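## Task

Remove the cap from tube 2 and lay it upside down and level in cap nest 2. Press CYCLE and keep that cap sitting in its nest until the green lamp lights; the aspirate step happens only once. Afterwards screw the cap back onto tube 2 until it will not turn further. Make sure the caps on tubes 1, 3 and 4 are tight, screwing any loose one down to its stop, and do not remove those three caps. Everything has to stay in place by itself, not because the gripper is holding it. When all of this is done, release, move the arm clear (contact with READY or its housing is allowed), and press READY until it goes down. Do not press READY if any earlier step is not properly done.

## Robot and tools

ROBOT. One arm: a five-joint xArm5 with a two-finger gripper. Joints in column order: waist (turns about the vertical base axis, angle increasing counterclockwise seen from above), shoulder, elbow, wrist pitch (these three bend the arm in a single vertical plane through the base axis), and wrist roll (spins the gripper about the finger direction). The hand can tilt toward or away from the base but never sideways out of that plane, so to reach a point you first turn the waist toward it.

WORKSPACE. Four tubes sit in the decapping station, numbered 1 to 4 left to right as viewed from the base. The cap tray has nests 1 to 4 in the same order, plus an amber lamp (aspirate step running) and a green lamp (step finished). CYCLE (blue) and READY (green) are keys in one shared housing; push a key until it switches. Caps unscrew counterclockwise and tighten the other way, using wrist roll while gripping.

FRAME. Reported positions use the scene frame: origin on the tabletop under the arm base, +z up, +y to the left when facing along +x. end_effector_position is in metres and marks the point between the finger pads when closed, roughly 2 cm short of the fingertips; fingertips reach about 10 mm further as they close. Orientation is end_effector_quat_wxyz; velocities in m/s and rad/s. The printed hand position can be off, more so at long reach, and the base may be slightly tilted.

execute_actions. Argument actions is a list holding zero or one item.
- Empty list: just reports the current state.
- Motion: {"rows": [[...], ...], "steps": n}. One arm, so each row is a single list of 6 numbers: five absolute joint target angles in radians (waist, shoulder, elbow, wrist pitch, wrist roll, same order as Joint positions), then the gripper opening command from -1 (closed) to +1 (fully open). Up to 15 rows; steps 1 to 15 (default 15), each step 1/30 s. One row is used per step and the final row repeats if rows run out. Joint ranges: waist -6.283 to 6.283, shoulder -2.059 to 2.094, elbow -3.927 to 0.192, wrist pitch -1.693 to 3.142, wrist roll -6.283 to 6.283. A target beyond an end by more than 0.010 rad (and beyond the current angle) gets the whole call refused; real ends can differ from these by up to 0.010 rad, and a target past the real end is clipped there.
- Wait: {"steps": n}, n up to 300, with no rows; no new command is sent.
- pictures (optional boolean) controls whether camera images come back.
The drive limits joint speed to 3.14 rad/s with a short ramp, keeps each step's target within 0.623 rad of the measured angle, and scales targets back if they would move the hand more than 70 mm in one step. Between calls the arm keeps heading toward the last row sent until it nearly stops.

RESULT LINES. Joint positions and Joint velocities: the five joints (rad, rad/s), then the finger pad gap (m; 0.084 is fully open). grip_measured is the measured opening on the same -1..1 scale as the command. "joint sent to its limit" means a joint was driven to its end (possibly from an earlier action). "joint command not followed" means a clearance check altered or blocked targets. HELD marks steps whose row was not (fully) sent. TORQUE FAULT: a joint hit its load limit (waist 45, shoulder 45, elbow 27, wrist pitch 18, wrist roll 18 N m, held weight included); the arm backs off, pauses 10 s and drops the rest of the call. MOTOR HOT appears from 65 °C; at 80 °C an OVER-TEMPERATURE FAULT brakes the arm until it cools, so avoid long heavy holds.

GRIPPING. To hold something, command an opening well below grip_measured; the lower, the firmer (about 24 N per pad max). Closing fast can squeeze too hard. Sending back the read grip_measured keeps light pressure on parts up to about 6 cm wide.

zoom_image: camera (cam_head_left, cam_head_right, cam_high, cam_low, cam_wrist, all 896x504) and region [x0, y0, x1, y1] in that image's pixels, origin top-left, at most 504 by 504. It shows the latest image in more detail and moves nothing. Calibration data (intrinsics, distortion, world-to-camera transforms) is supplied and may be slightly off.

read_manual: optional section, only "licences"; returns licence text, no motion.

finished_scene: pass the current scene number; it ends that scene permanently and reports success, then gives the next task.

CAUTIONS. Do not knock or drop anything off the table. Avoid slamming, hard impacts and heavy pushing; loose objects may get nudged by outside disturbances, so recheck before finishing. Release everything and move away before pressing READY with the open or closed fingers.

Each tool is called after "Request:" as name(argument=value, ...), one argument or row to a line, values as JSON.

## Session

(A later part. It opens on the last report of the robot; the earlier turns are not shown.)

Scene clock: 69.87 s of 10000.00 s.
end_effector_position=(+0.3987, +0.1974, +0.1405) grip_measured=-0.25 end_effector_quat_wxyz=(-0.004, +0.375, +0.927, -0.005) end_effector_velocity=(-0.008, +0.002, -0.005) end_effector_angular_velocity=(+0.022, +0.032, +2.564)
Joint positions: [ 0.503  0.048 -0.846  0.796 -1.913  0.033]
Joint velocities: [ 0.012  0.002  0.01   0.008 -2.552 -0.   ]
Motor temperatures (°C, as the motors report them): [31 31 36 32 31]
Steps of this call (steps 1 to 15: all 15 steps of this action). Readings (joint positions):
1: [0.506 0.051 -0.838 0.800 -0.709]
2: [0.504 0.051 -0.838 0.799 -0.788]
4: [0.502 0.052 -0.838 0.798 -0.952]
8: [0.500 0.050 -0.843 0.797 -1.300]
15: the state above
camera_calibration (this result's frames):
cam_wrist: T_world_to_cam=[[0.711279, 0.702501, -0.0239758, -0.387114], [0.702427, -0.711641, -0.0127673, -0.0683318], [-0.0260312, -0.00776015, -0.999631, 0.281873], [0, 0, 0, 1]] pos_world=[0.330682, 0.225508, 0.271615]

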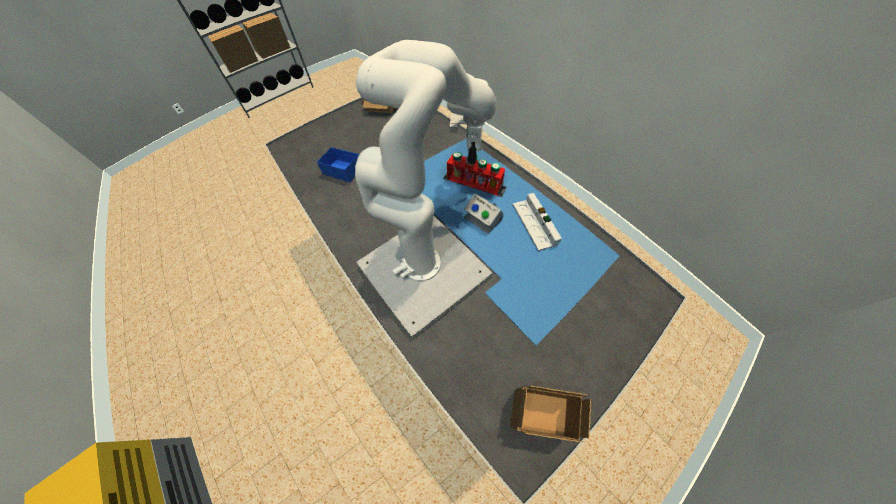

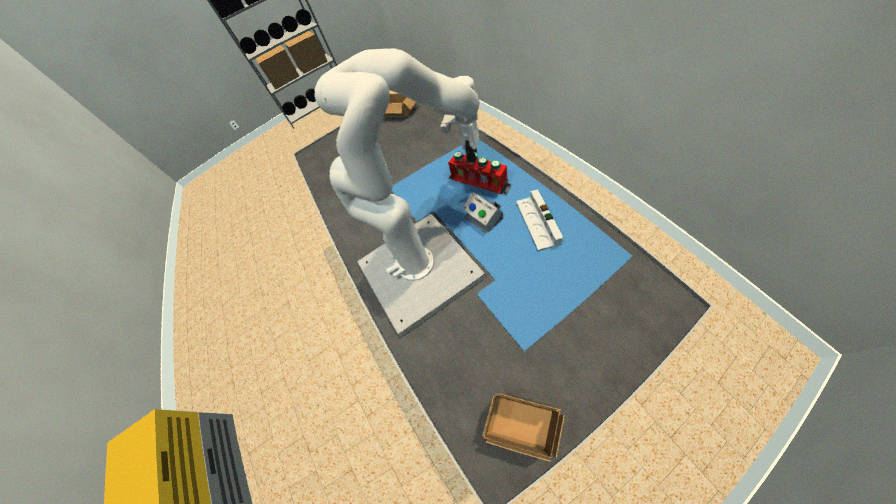

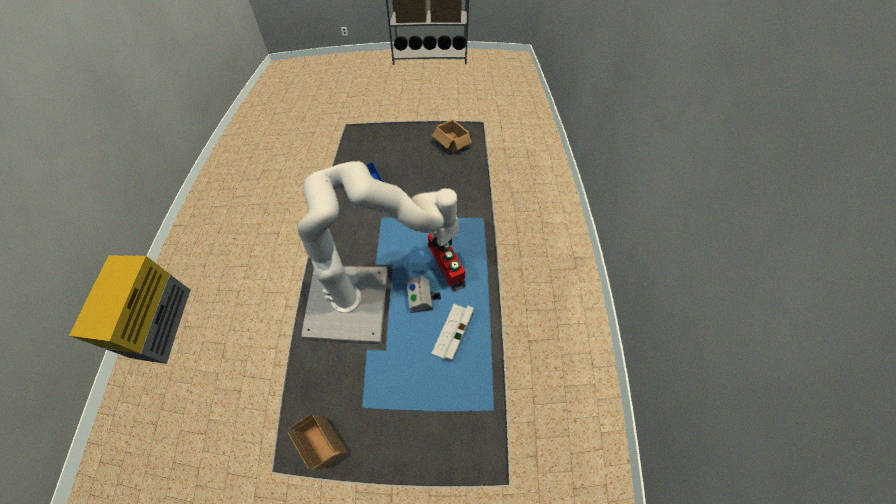

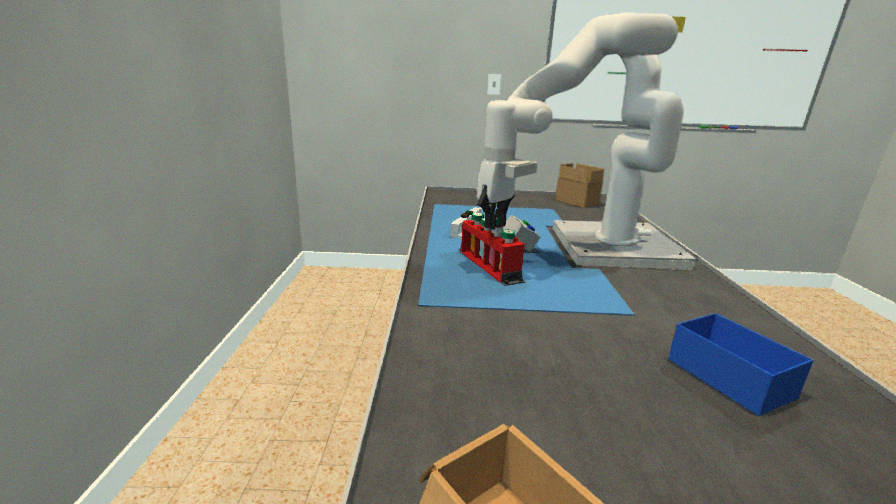

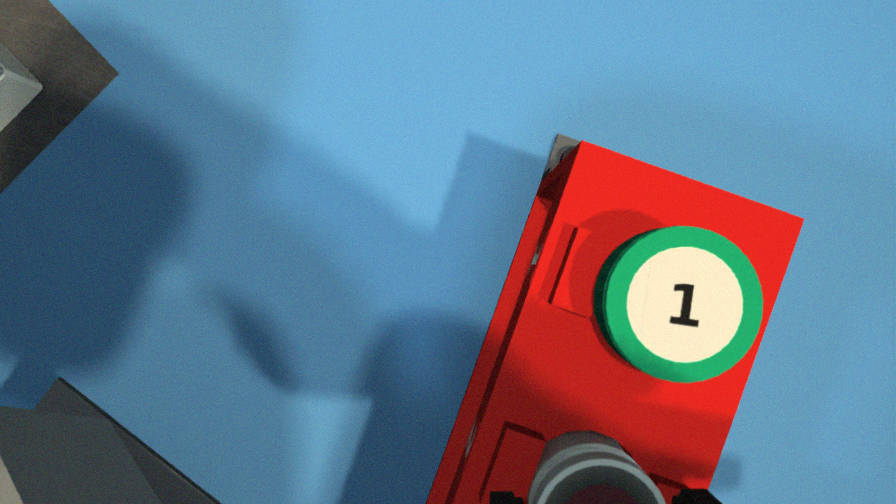

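Request:
execute_actions(
  actions=[
    {"rows":[[0.505,0.044,-0.846,0.802,-3.6,-1]],"steps":15},
  ],
  pictures=false,
)

Request:
execute_actions(
  actions=[
    {"rows":[[0.505,0.040,-0.847,0.807,-4.9,-1]],"steps":15},
  ],
  pictures=false,
)

Request:
execute_actions(
  actions=[
    {"rows":[[0.505,0.036,-0.848,0.812,-6.2,-1]],"steps":15},
  ],
  pictures=false,
)

Request:
execute_actions(
  actions=[
    {"rows":[[0.505,0.028,-0.851,0.823,-6.2,-1]],"steps":15},
  ],
)

Scene clock: 76.33 s of 10000.00 s.
end_effector_position=(+0.3943, +0.1993, +0.1399) grip_measured=-0.23 end_effector_quat_wxyz=(-0.010, -0.282, +0.959, -0.002) end_effector_velocity=(-0.023, -0.009, -0.014) end_effector_angular_velocity=(+0.014, +0.090, +2.515)
Joint positions: [ 0.511  0.045 -0.842  0.803 -3.245  0.034]
Joint velocities: [ 0.004 -0.     0.029  0.046 -2.512 -0.006]
Motor temperatures (°C, as the motors report them): [31 30 35 33 31]
Steps of this call (steps 1 to 30: the robot went on to your last target; steps 31 to 179: nothing new was sent; steps 180 to 194: all 15 steps of this action). Readings (joint positions):
180: [0.505 0.048 -0.845 0.796 -2.300]
181: [0.505 0.048 -0.845 0.796 -2.304]
183: [0.505 0.048 -0.845 0.796 -2.347]
187: [0.507 0.047 -0.846 0.795 -2.624]
194: the state above

Scene clock: 76.83 s of 10000.00 s.
end_effector_position=(+0.3976, +0.1957, +0.1428) grip_measured=-0.25 end_effector_quat_wxyz=(+0.008, +0.796, -0.605, -0.004) end_effector_velocity=(+0.016, +0.014, +0.017) end_effector_angular_velocity=(+0.068, -0.037, +2.551)
Joint positions: [ 0.501  0.041 -0.846  0.807 -4.527  0.033]
Joint velocities: [ 0.012 -0.01  -0.029 -0.024 -2.539 -0.002]
Motor temperatures (°C, as the motors report them): [31 30 35 33 31]
Steps of this call (steps 1 to 15: all 15 steps of this action). Readings (joint positions):
1: [0.511 0.045 -0.841 0.804 -3.326]
2: [0.511 0.045 -0.841 0.806 -3.403]
4: [0.510 0.045 -0.840 0.807 -3.566]
8: [0.504 0.043 -0.840 0.810 -3.914]
15: the state above

Scene clock: 77.33 s of 10000.00 s.
end_effector_position=(+0.3971, +0.1974, +0.1451) grip_measured=-0.25 end_effector_quat_wxyz=(+0.003, +1.000, -0.004, -0.007) end_effector_velocity=(-0.001, -0.000, -0.001) end_effector_angular_velocity=(+0.035, +0.020, +2.553)
Joint positions: [ 0.505  0.036 -0.848  0.812 -5.813  0.033]
Joint velocities: [ 0.001  0.     0.001  0.001 -2.552  0.   ]
Motor temperatures (°C, as the motors report them): [31 31 35 33 31]
Steps of this call (steps 1 to 15: all 15 steps of this action). Readings (joint positions):
1: [0.501 0.040 -0.847 0.806 -4.609]
2: [0.502 0.040 -0.848 0.806 -4.688]
4: [0.503 0.039 -0.848 0.806 -4.852]
8: [0.504 0.037 -0.848 0.810 -5.201]
15: the state above

Scene clock: 77.83 s of 10000.00 s.
end_effector_position=(+0.3967, +0.1974, +0.1489) grip_measured=-0.25 end_effector_quat_wxyz=(+0.002, +0.982, +0.187, -0.008) end_effector_velocity=(+0.001, +0.000, +0.001) end_effector_angular_velocity=(+0.001, -0.002, +0.016)
Joint positions: [ 0.505  0.028 -0.851  0.823 -6.198  0.033]
Joint velocities: [-0.001 -0.001 -0.002  0.001 -0.017 -0.   ]
Motor temperatures (°C, as the motors report them): [31 31 35 33 31]
Steps of this call (steps 1 to 15: all 15 steps of this action). Readings (joint positions):
1: [0.505 0.036 -0.848 0.812 -5.896]
2: [0.505 0.036 -0.848 0.812 -5.972]
4: [0.505 0.034 -0.848 0.815 -6.089]
8: [0.505 0.029 -0.851 0.821 -6.179]
15: the state above
camera_calibration (this result's frames):
cam_wrist: T_world_to_cam=[[0.346536, -0.937983, -0.0100357, 0.0808891], [-0.937979, -0.346613, 0.00737188, 0.508856], [-0.0103932, 0.00685865, -0.999922, 0.281164], [0, 0, 0, 1]] pos_world=[0.452187, 0.25032, 0.278203]

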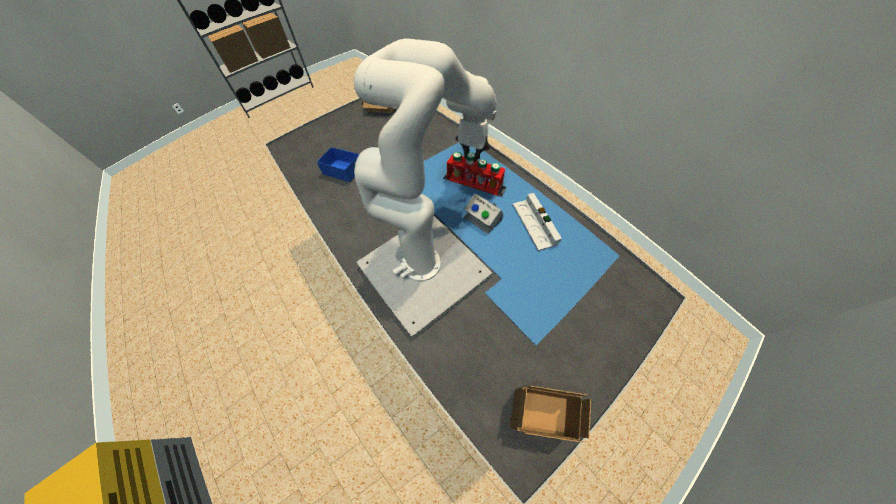

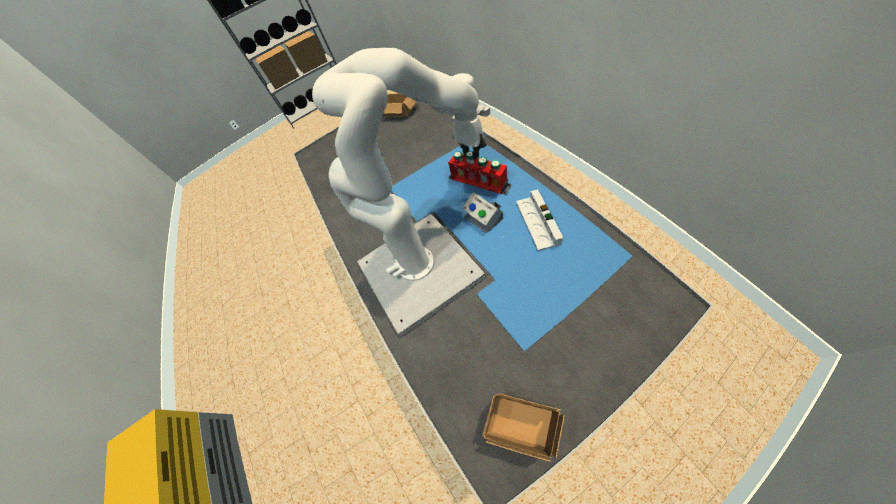

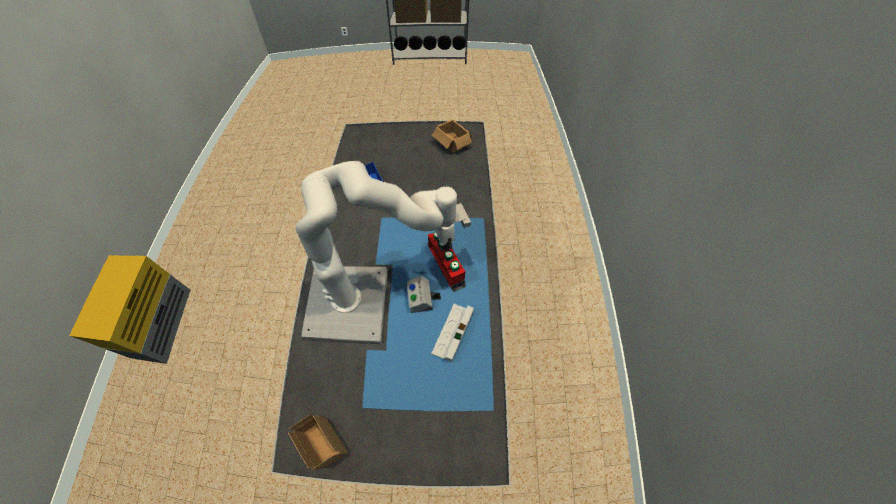

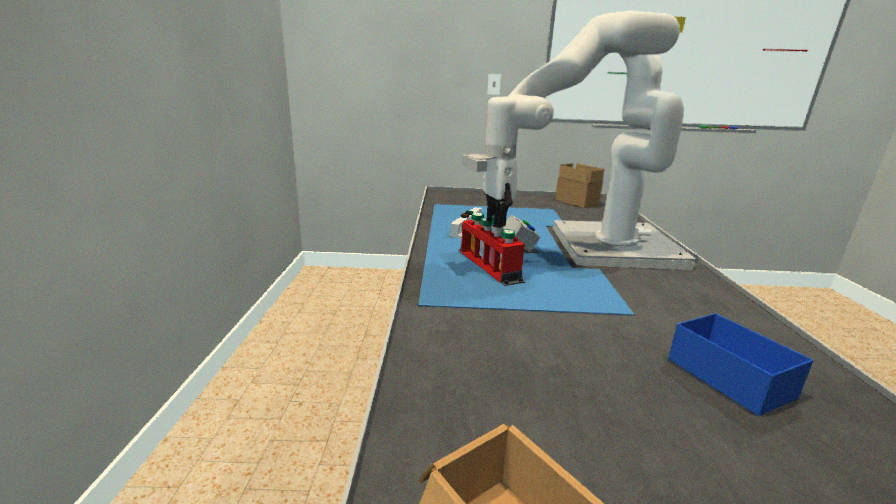

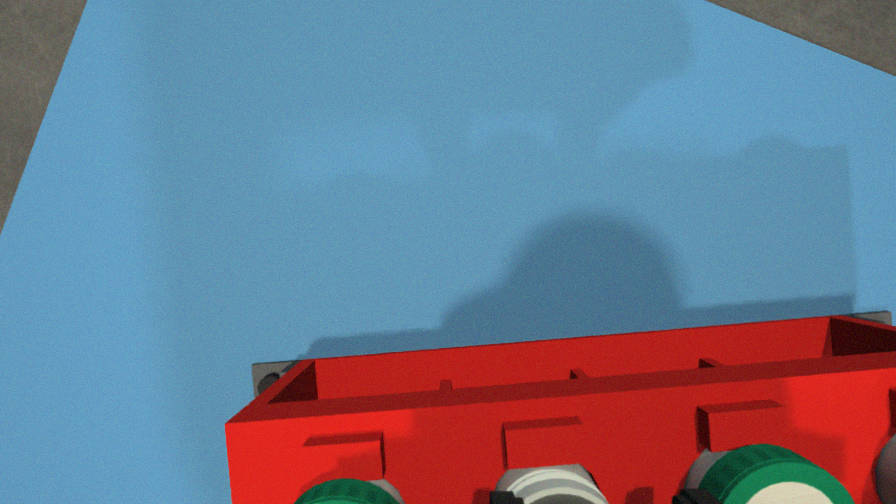

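Request:
execute_actions(
  actions=[
    {"rows":[[0.505,-0.15,-0.95,1.1,-6.0,-1]],"steps":15},
  ],
  pictures=false,
)

Request:
execute_actions(
  actions=[
    {"rows":[[0.0,-0.15,-0.95,1.1,-4.47,-1]],"steps":15},
  ],
  pictures=false,
)

Request:
execute_actions(
  actions=[
    {"rows":[[0.0,-0.15,-0.95,1.1,-4.47,-1]],"steps":15},
  ],
)

Scene clock: 87.00 s of 10000.00 s.
end_effector_position=(+0.3854, +0.1917, +0.2430) grip_measured=-0.25 end_effector_quat_wxyz=(+0.003, +0.996, +0.091, -0.008) end_effector_velocity=(-0.015, -0.007, +0.006) end_effector_angular_velocity=(-0.023, +0.044, -0.053)
Joint positions: [ 0.505 -0.146 -0.947  1.094 -6.005  0.033]
Joint velocities: [-0.001 -0.022 -0.006  0.078  0.052  0.   ]
Motor temperatures (°C, as the motors report them): [31 31 36 33 31]
Steps of this call (steps 1 to 15: the robot went on to your last target; steps 16 to 260: nothing new was sent; steps 261 to 275: all 15 steps of this action). Readings (joint positions):
261: [0.505 0.028 -0.851 0.823 -6.200]
262: [0.505 0.026 -0.852 0.827 -6.197]
264: [0.505 0.004 -0.862 0.870 -6.167]
268: [0.505 -0.093 -0.920 1.006 -6.067]
275: the state above

Scene clock: 87.50 s of 10000.00 s.
end_effector_position=(+0.4261, +0.0568, +0.2449) grip_measured=-0.25 end_effector_quat_wxyz=(+0.006, +0.940, -0.342, -0.006) end_effector_velocity=(+0.040, -0.306, +0.005) end_effector_angular_velocity=(-0.039, -0.021, -2.611)
Joint positions: [ 0.173 -0.149 -0.949  1.099 -5.454  0.033]
Joint velocities: [-0.724 -0.005 -0.003  0.005  1.888  0.   ]
Motor temperatures (°C, as the motors report them): [31 31 36 33 31]
Steps of this call (steps 1 to 15: all 15 steps of this action). Readings (joint positions):
1: [0.505 -0.147 -0.947 1.096 -6.003]
2: [0.503 -0.147 -0.948 1.097 -5.998]
4: [0.472 -0.148 -0.948 1.098 -5.956]
8: [0.352 -0.147 -0.948 1.098 -5.804]
15: the state above

Scene clock: 88.00 s of 10000.00 s.
end_effector_position=(+0.4295, -0.0160, +0.2462) grip_measured=-0.25 end_effector_quat_wxyz=(-0.008, -0.610, +0.792, +0.002) end_effector_velocity=(-0.001, -0.007, -0.000) end_effector_angular_velocity=(-0.005, -0.000, -0.321)
Joint positions: [ 0.002 -0.15  -0.95   1.1   -4.495  0.033]
Joint velocities: [-0.016  0.001 -0.     0.001  0.305 -0.   ]
Motor temperatures (°C, as the motors report them): [31 31 36 33 31]
Steps of this call (steps 1 to 15: all 15 steps of this action). Readings (joint positions):
1: [0.149 -0.149 -0.949 1.099 -5.388]
2: [0.126 -0.149 -0.949 1.099 -5.316]
4: [0.083 -0.149 -0.950 1.100 -5.155]
8: [0.025 -0.150 -0.950 1.100 -4.808]
15: the state above
camera_calibration (this result's frames):
cam_wrist: T_world_to_cam=[[-0.960747, 0.277426, 0.000252542, 0.448753], [0.277371, 0.960573, -0.0190942, -0.0296046], [-0.00553982, -0.0182746, -0.999818, 0.377742], [0, 0, 0, 1]] pos_world=[0.441442, -0.0891554, 0.376994]

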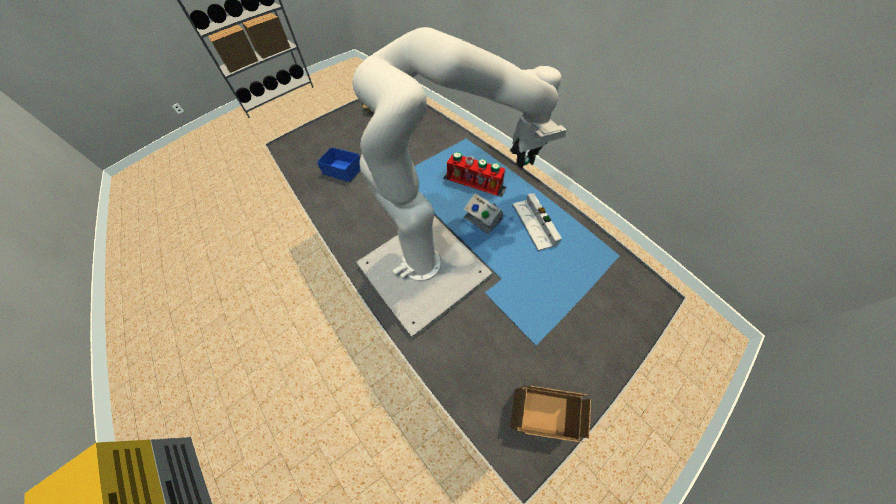

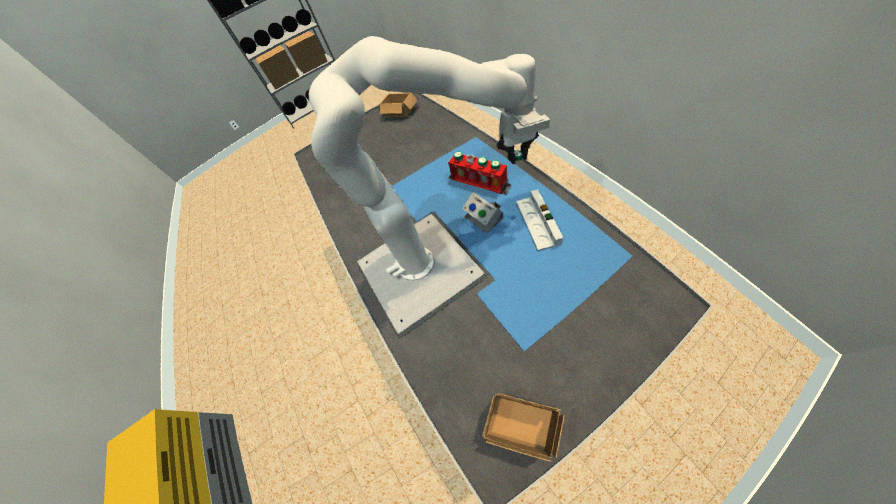

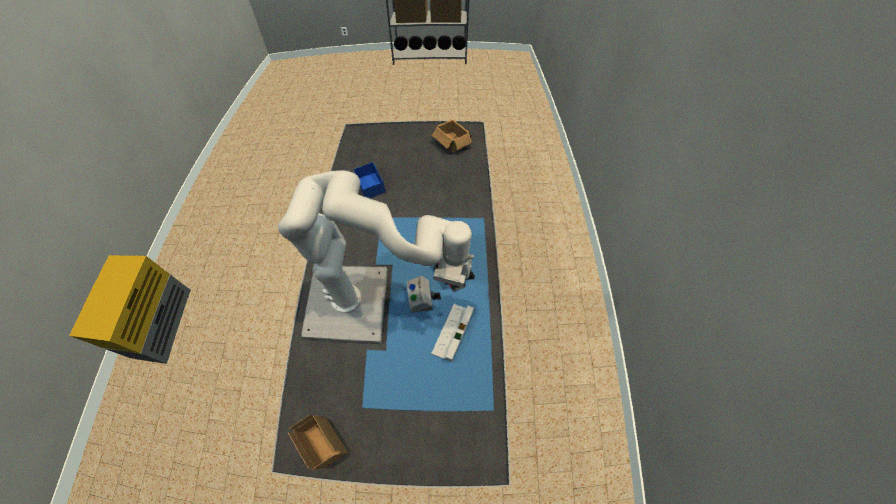

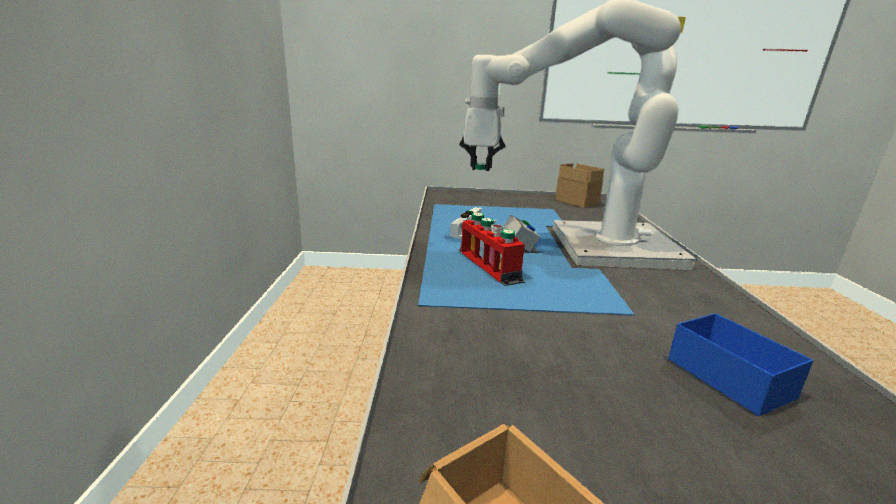

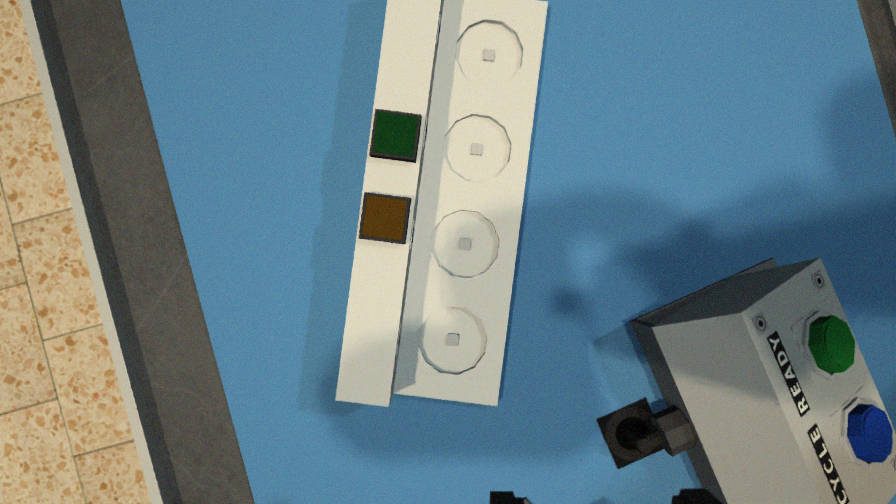

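Request:
execute_actions(
  actions=[
    {"rows":[[-0.18,0.0,-0.87,0.87,-6.09,-1]],"steps":15},
  ],
  pictures=false,
)

Request:
execute_actions(
  actions=[
    {"rows":[[-0.18,0.222,-0.788,0.566,-6.09,-1]],"steps":15},
  ],
  pictures=false,
)

Request:
execute_actions(
  actions=[
    {"rows":[[-0.18,0.222,-0.788,0.566,-6.09,-1]],"steps":10},
  ],
)

Scene clock: 98.00 s of 10000.00 s.
end_effector_position=(+0.4327, -0.0894, +0.1734) grip_measured=-0.25 end_effector_quat_wxyz=(+0.007, +0.839, -0.544, -0.005) end_effector_velocity=(-0.007, -0.076, -0.074) end_effector_angular_velocity=(+0.039, +0.006, +2.451)
Joint positions: [-0.164 -0.013 -0.877  0.893 -5.339  0.033]
Joint velocities: [-0.171  0.141  0.075 -0.227 -2.623  0.   ]
Motor temperatures (°C, as the motors report them): [31 31 36 33 31]
Steps of this call (steps 1 to 30: the robot went on to your last target; steps 31 to 285: nothing new was sent; steps 286 to 300: all 15 steps of this action). Readings (joint positions):
286: [-0.000 -0.150 -0.950 1.100 -4.470]
287: [-0.001 -0.149 -0.950 1.098 -4.474]
289: [-0.012 -0.141 -0.946 1.082 -4.517]
293: [-0.079 -0.084 -0.915 1.000 -4.758]
300: the state above

Scene clock: 98.50 s of 10000.00 s.
end_effector_position=(+0.4290, -0.0969, +0.0650) grip_measured=-0.25 end_effector_quat_wxyz=(+0.005, +0.976, -0.217, -0.008) end_effector_velocity=(+0.014, -0.006, -0.029) end_effector_angular_velocity=(-0.011, -0.064, +0.245)
Joint positions: [-0.18   0.214 -0.79   0.579 -6.069  0.033]
Joint velocities: [-0.005  0.083  0.013 -0.163 -0.249 -0.   ]
Motor temperatures (°C, as the motors report them): [31 31 36 33 31]
Steps of this call (steps 1 to 15: all 15 steps of this action). Readings (joint positions):
1: [-0.168 -0.009 -0.875 0.886 -5.426]
2: [-0.172 -0.006 -0.873 0.880 -5.511]
4: [-0.175 0.012 -0.868 0.847 -5.649]
8: [-0.176 0.117 -0.826 0.712 -5.857]
15: the state above

Scene clock: 98.83 s of 10000.00 s.
end_effector_position=(+0.4298, -0.0973, +0.0624) grip_measured=-0.25 end_effector_quat_wxyz=(+0.005, +0.978, -0.207, -0.006) end_effector_velocity=(-0.002, +0.000, -0.003) end_effector_angular_velocity=(+0.001, +0.006, +0.004)
Joint positions: [-0.18   0.221 -0.788  0.566 -6.089  0.033]
Joint velocities: [-0.     0.006  0.002 -0.002 -0.004  0.   ]
Motor temperatures (°C, as the motors report them): [31 31 36 33 31]
Steps of this call (steps 1 to 10: all 10 steps of this action). Readings (joint positions):
1: [-0.180 0.216 -0.790 0.575 -6.076]
2: [-0.180 0.218 -0.790 0.572 -6.081]
4: [-0.180 0.219 -0.790 0.568 -6.086]
8: [-0.180 0.221 -0.789 0.566 -6.089]
10: the state above
camera_calibration (this result's frames):
cam_wrist: T_world_to_cam=[[-0.425819, -0.904808, 0.000498441, 0.126729], [-0.904808, 0.42582, 0.000422174, 0.499695], [-0.000594232, -0.000271224, -1, 0.192167], [0, 0, 0, 1]] pos_world=[0.506206, -0.0980622, 0.191892]

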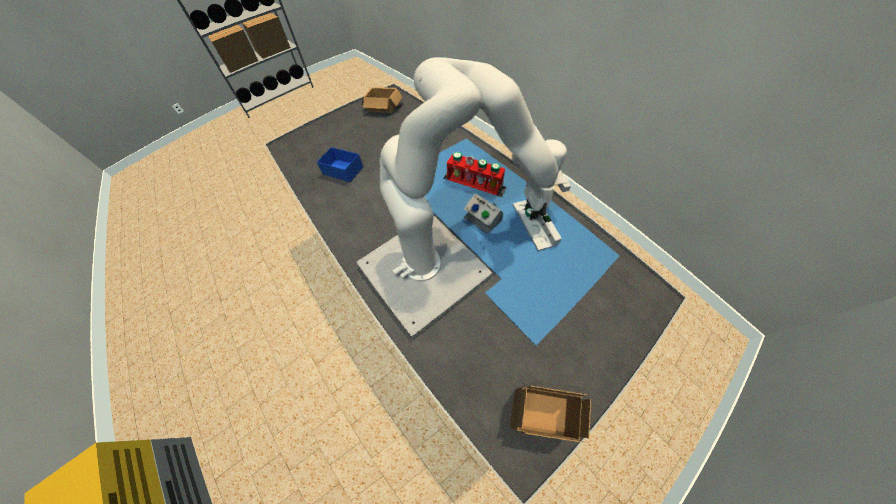

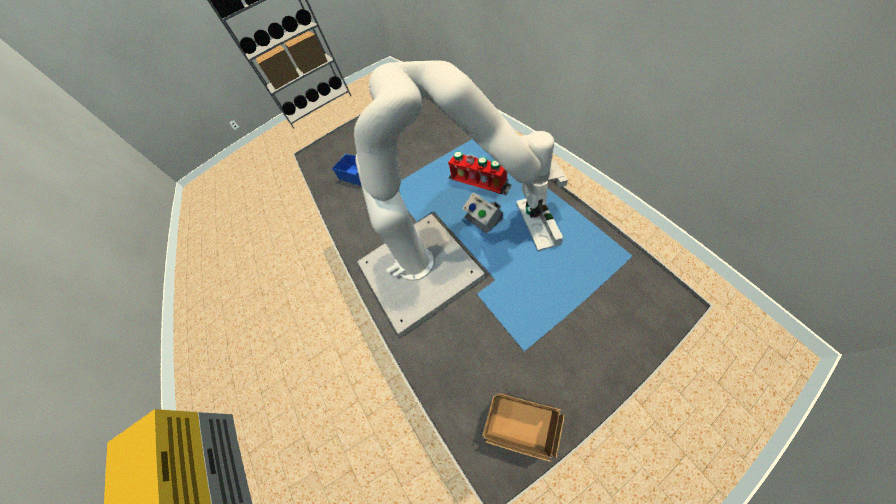

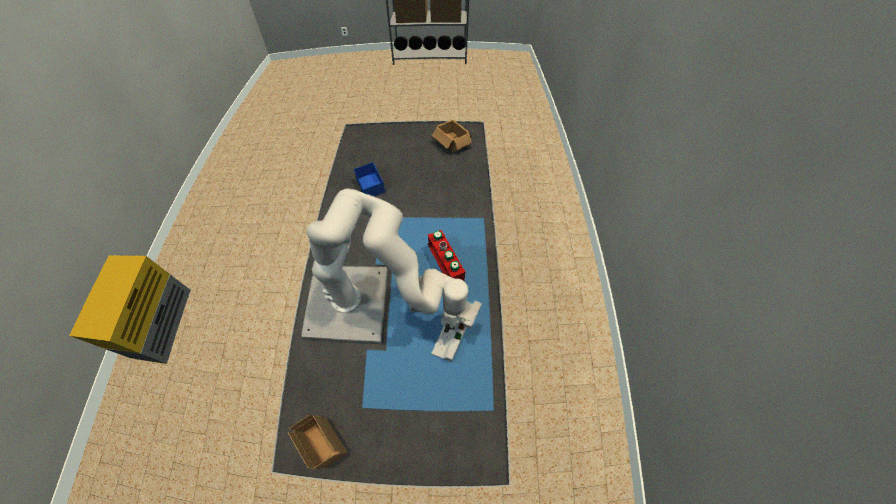

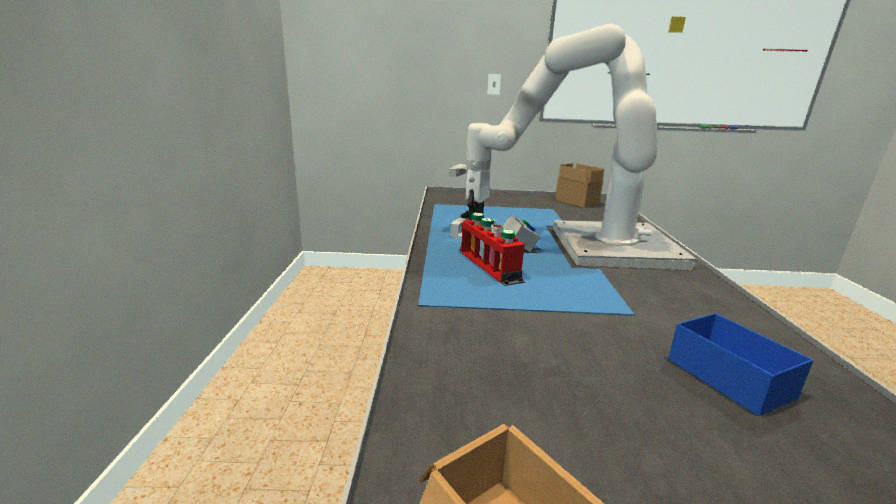

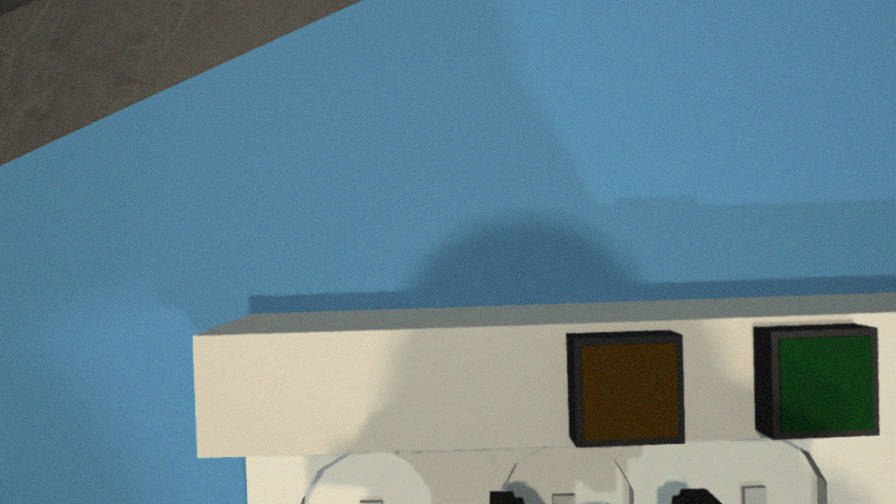

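Request:
execute_actions(
  actions=[
    {"rows":[[-0.176,0.262,-0.797,0.535,-6.09,-1],[-0.176,0.262,-0.797,0.535,-6.09,-1],[-0.176,0.262,-0.797,0.535,-6.09,-1],[-0.176,0.262,-0.797,0.535,-6.09,-1],[-0.176,0.262,-0.797,0.535,-6.09,-1],[-0.176,0.262,-0.797,0.535,-6.09,-1],[-0.176,0.262,-0.797,0.535,-6.09,-1],[-0.176,0.292,-0.796,0.504,-6.09,-1]],"steps":15},
  ],
)

Scene clock: 106.33 s of 10000.00 s.
end_effector_position=(+0.4313, -0.0961, +0.0391) grip_measured=-0.25 end_effector_quat_wxyz=(+0.005, +0.979, -0.205, -0.007) end_effector_velocity=(+0.004, -0.002, -0.013) end_effector_angular_velocity=(-0.003, -0.012, -0.002)
Joint positions: [-0.176  0.289 -0.795  0.508 -6.09   0.033]
Joint velocities: [-0.001  0.04  -0.004 -0.048  0.001 -0.   ]
Motor temperatures (°C, as the motors report them): [31 31 36 33 31]
Steps of this call (steps 1 to 15: the robot went on to your last target; steps 16 to 210: nothing new was sent; steps 211 to 225: all 15 steps of this action). Readings (joint positions):
211: [-0.180 0.222 -0.788 0.566 -6.090]
212: [-0.180 0.224 -0.789 0.564 -6.090]
214: [-0.178 0.239 -0.793 0.552 -6.090]
218: [-0.176 0.258 -0.795 0.539 -6.090]
225: the state above
camera_calibration (this result's frames):
cam_wrist: T_world_to_cam=[[-0.421837, -0.906671, 0.00107781, 0.126535], [-0.906665, 0.421838, 0.00331377, 0.500864], [-0.00345916, 0.000420664, -0.999994, 0.170119], [0, 0, 0, 1]] pos_world=[0.508082, -0.0966297, 0.168322]

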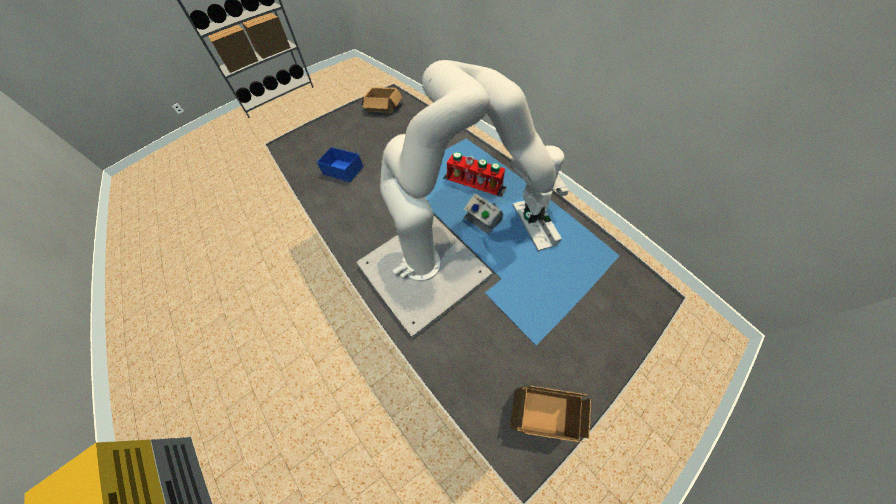

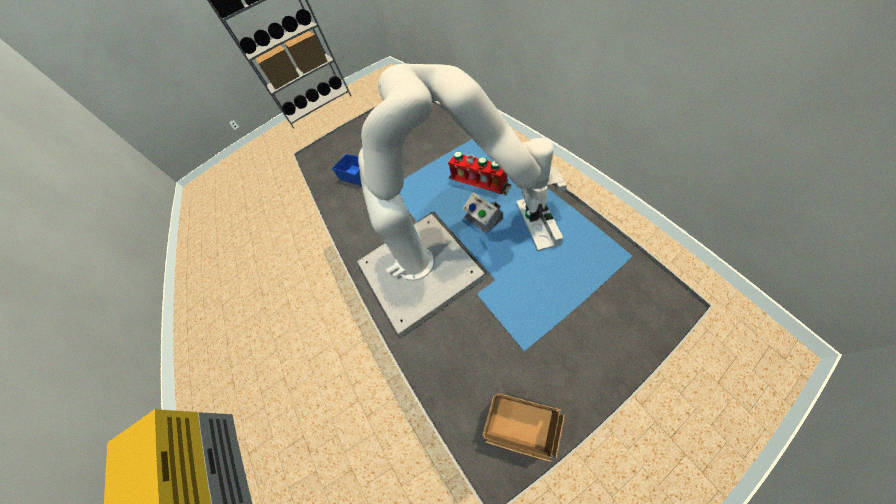

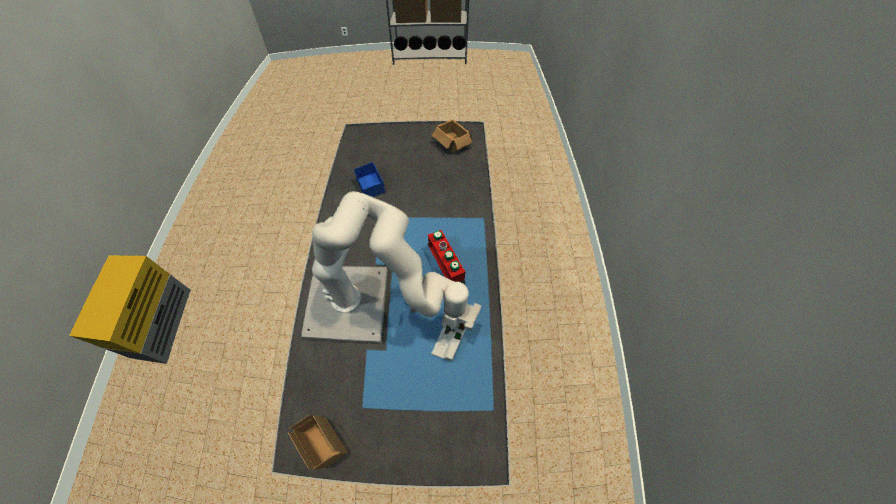

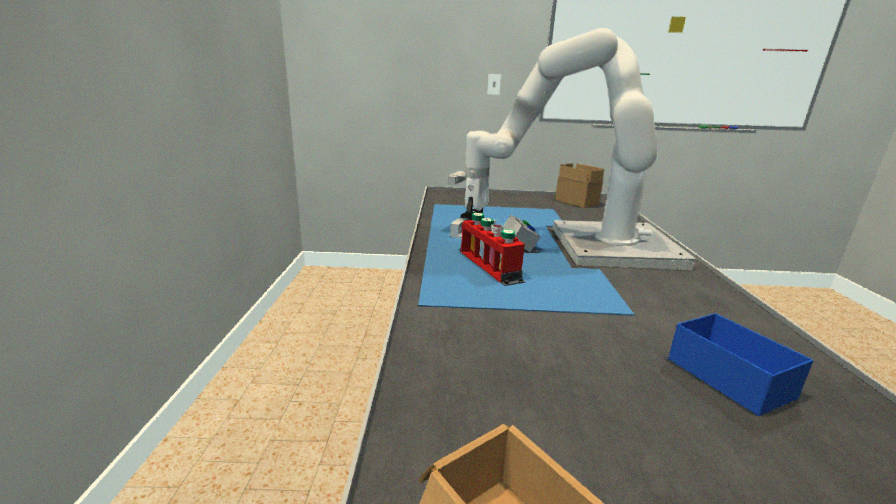

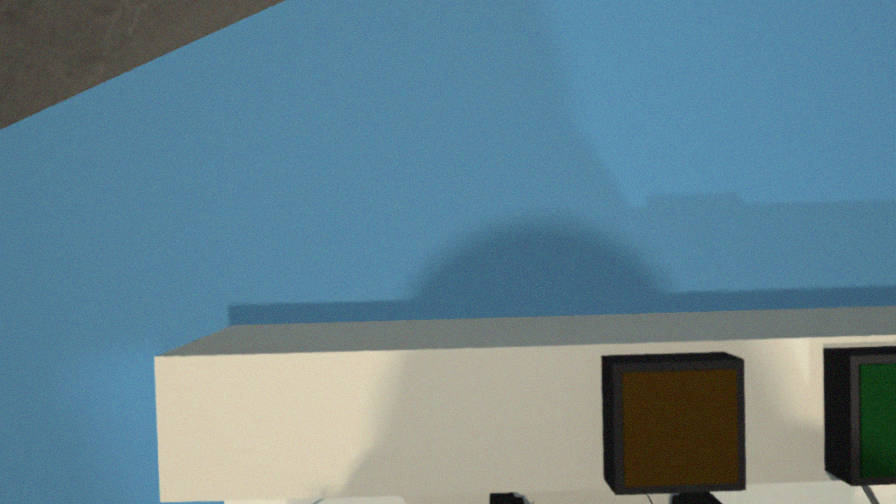

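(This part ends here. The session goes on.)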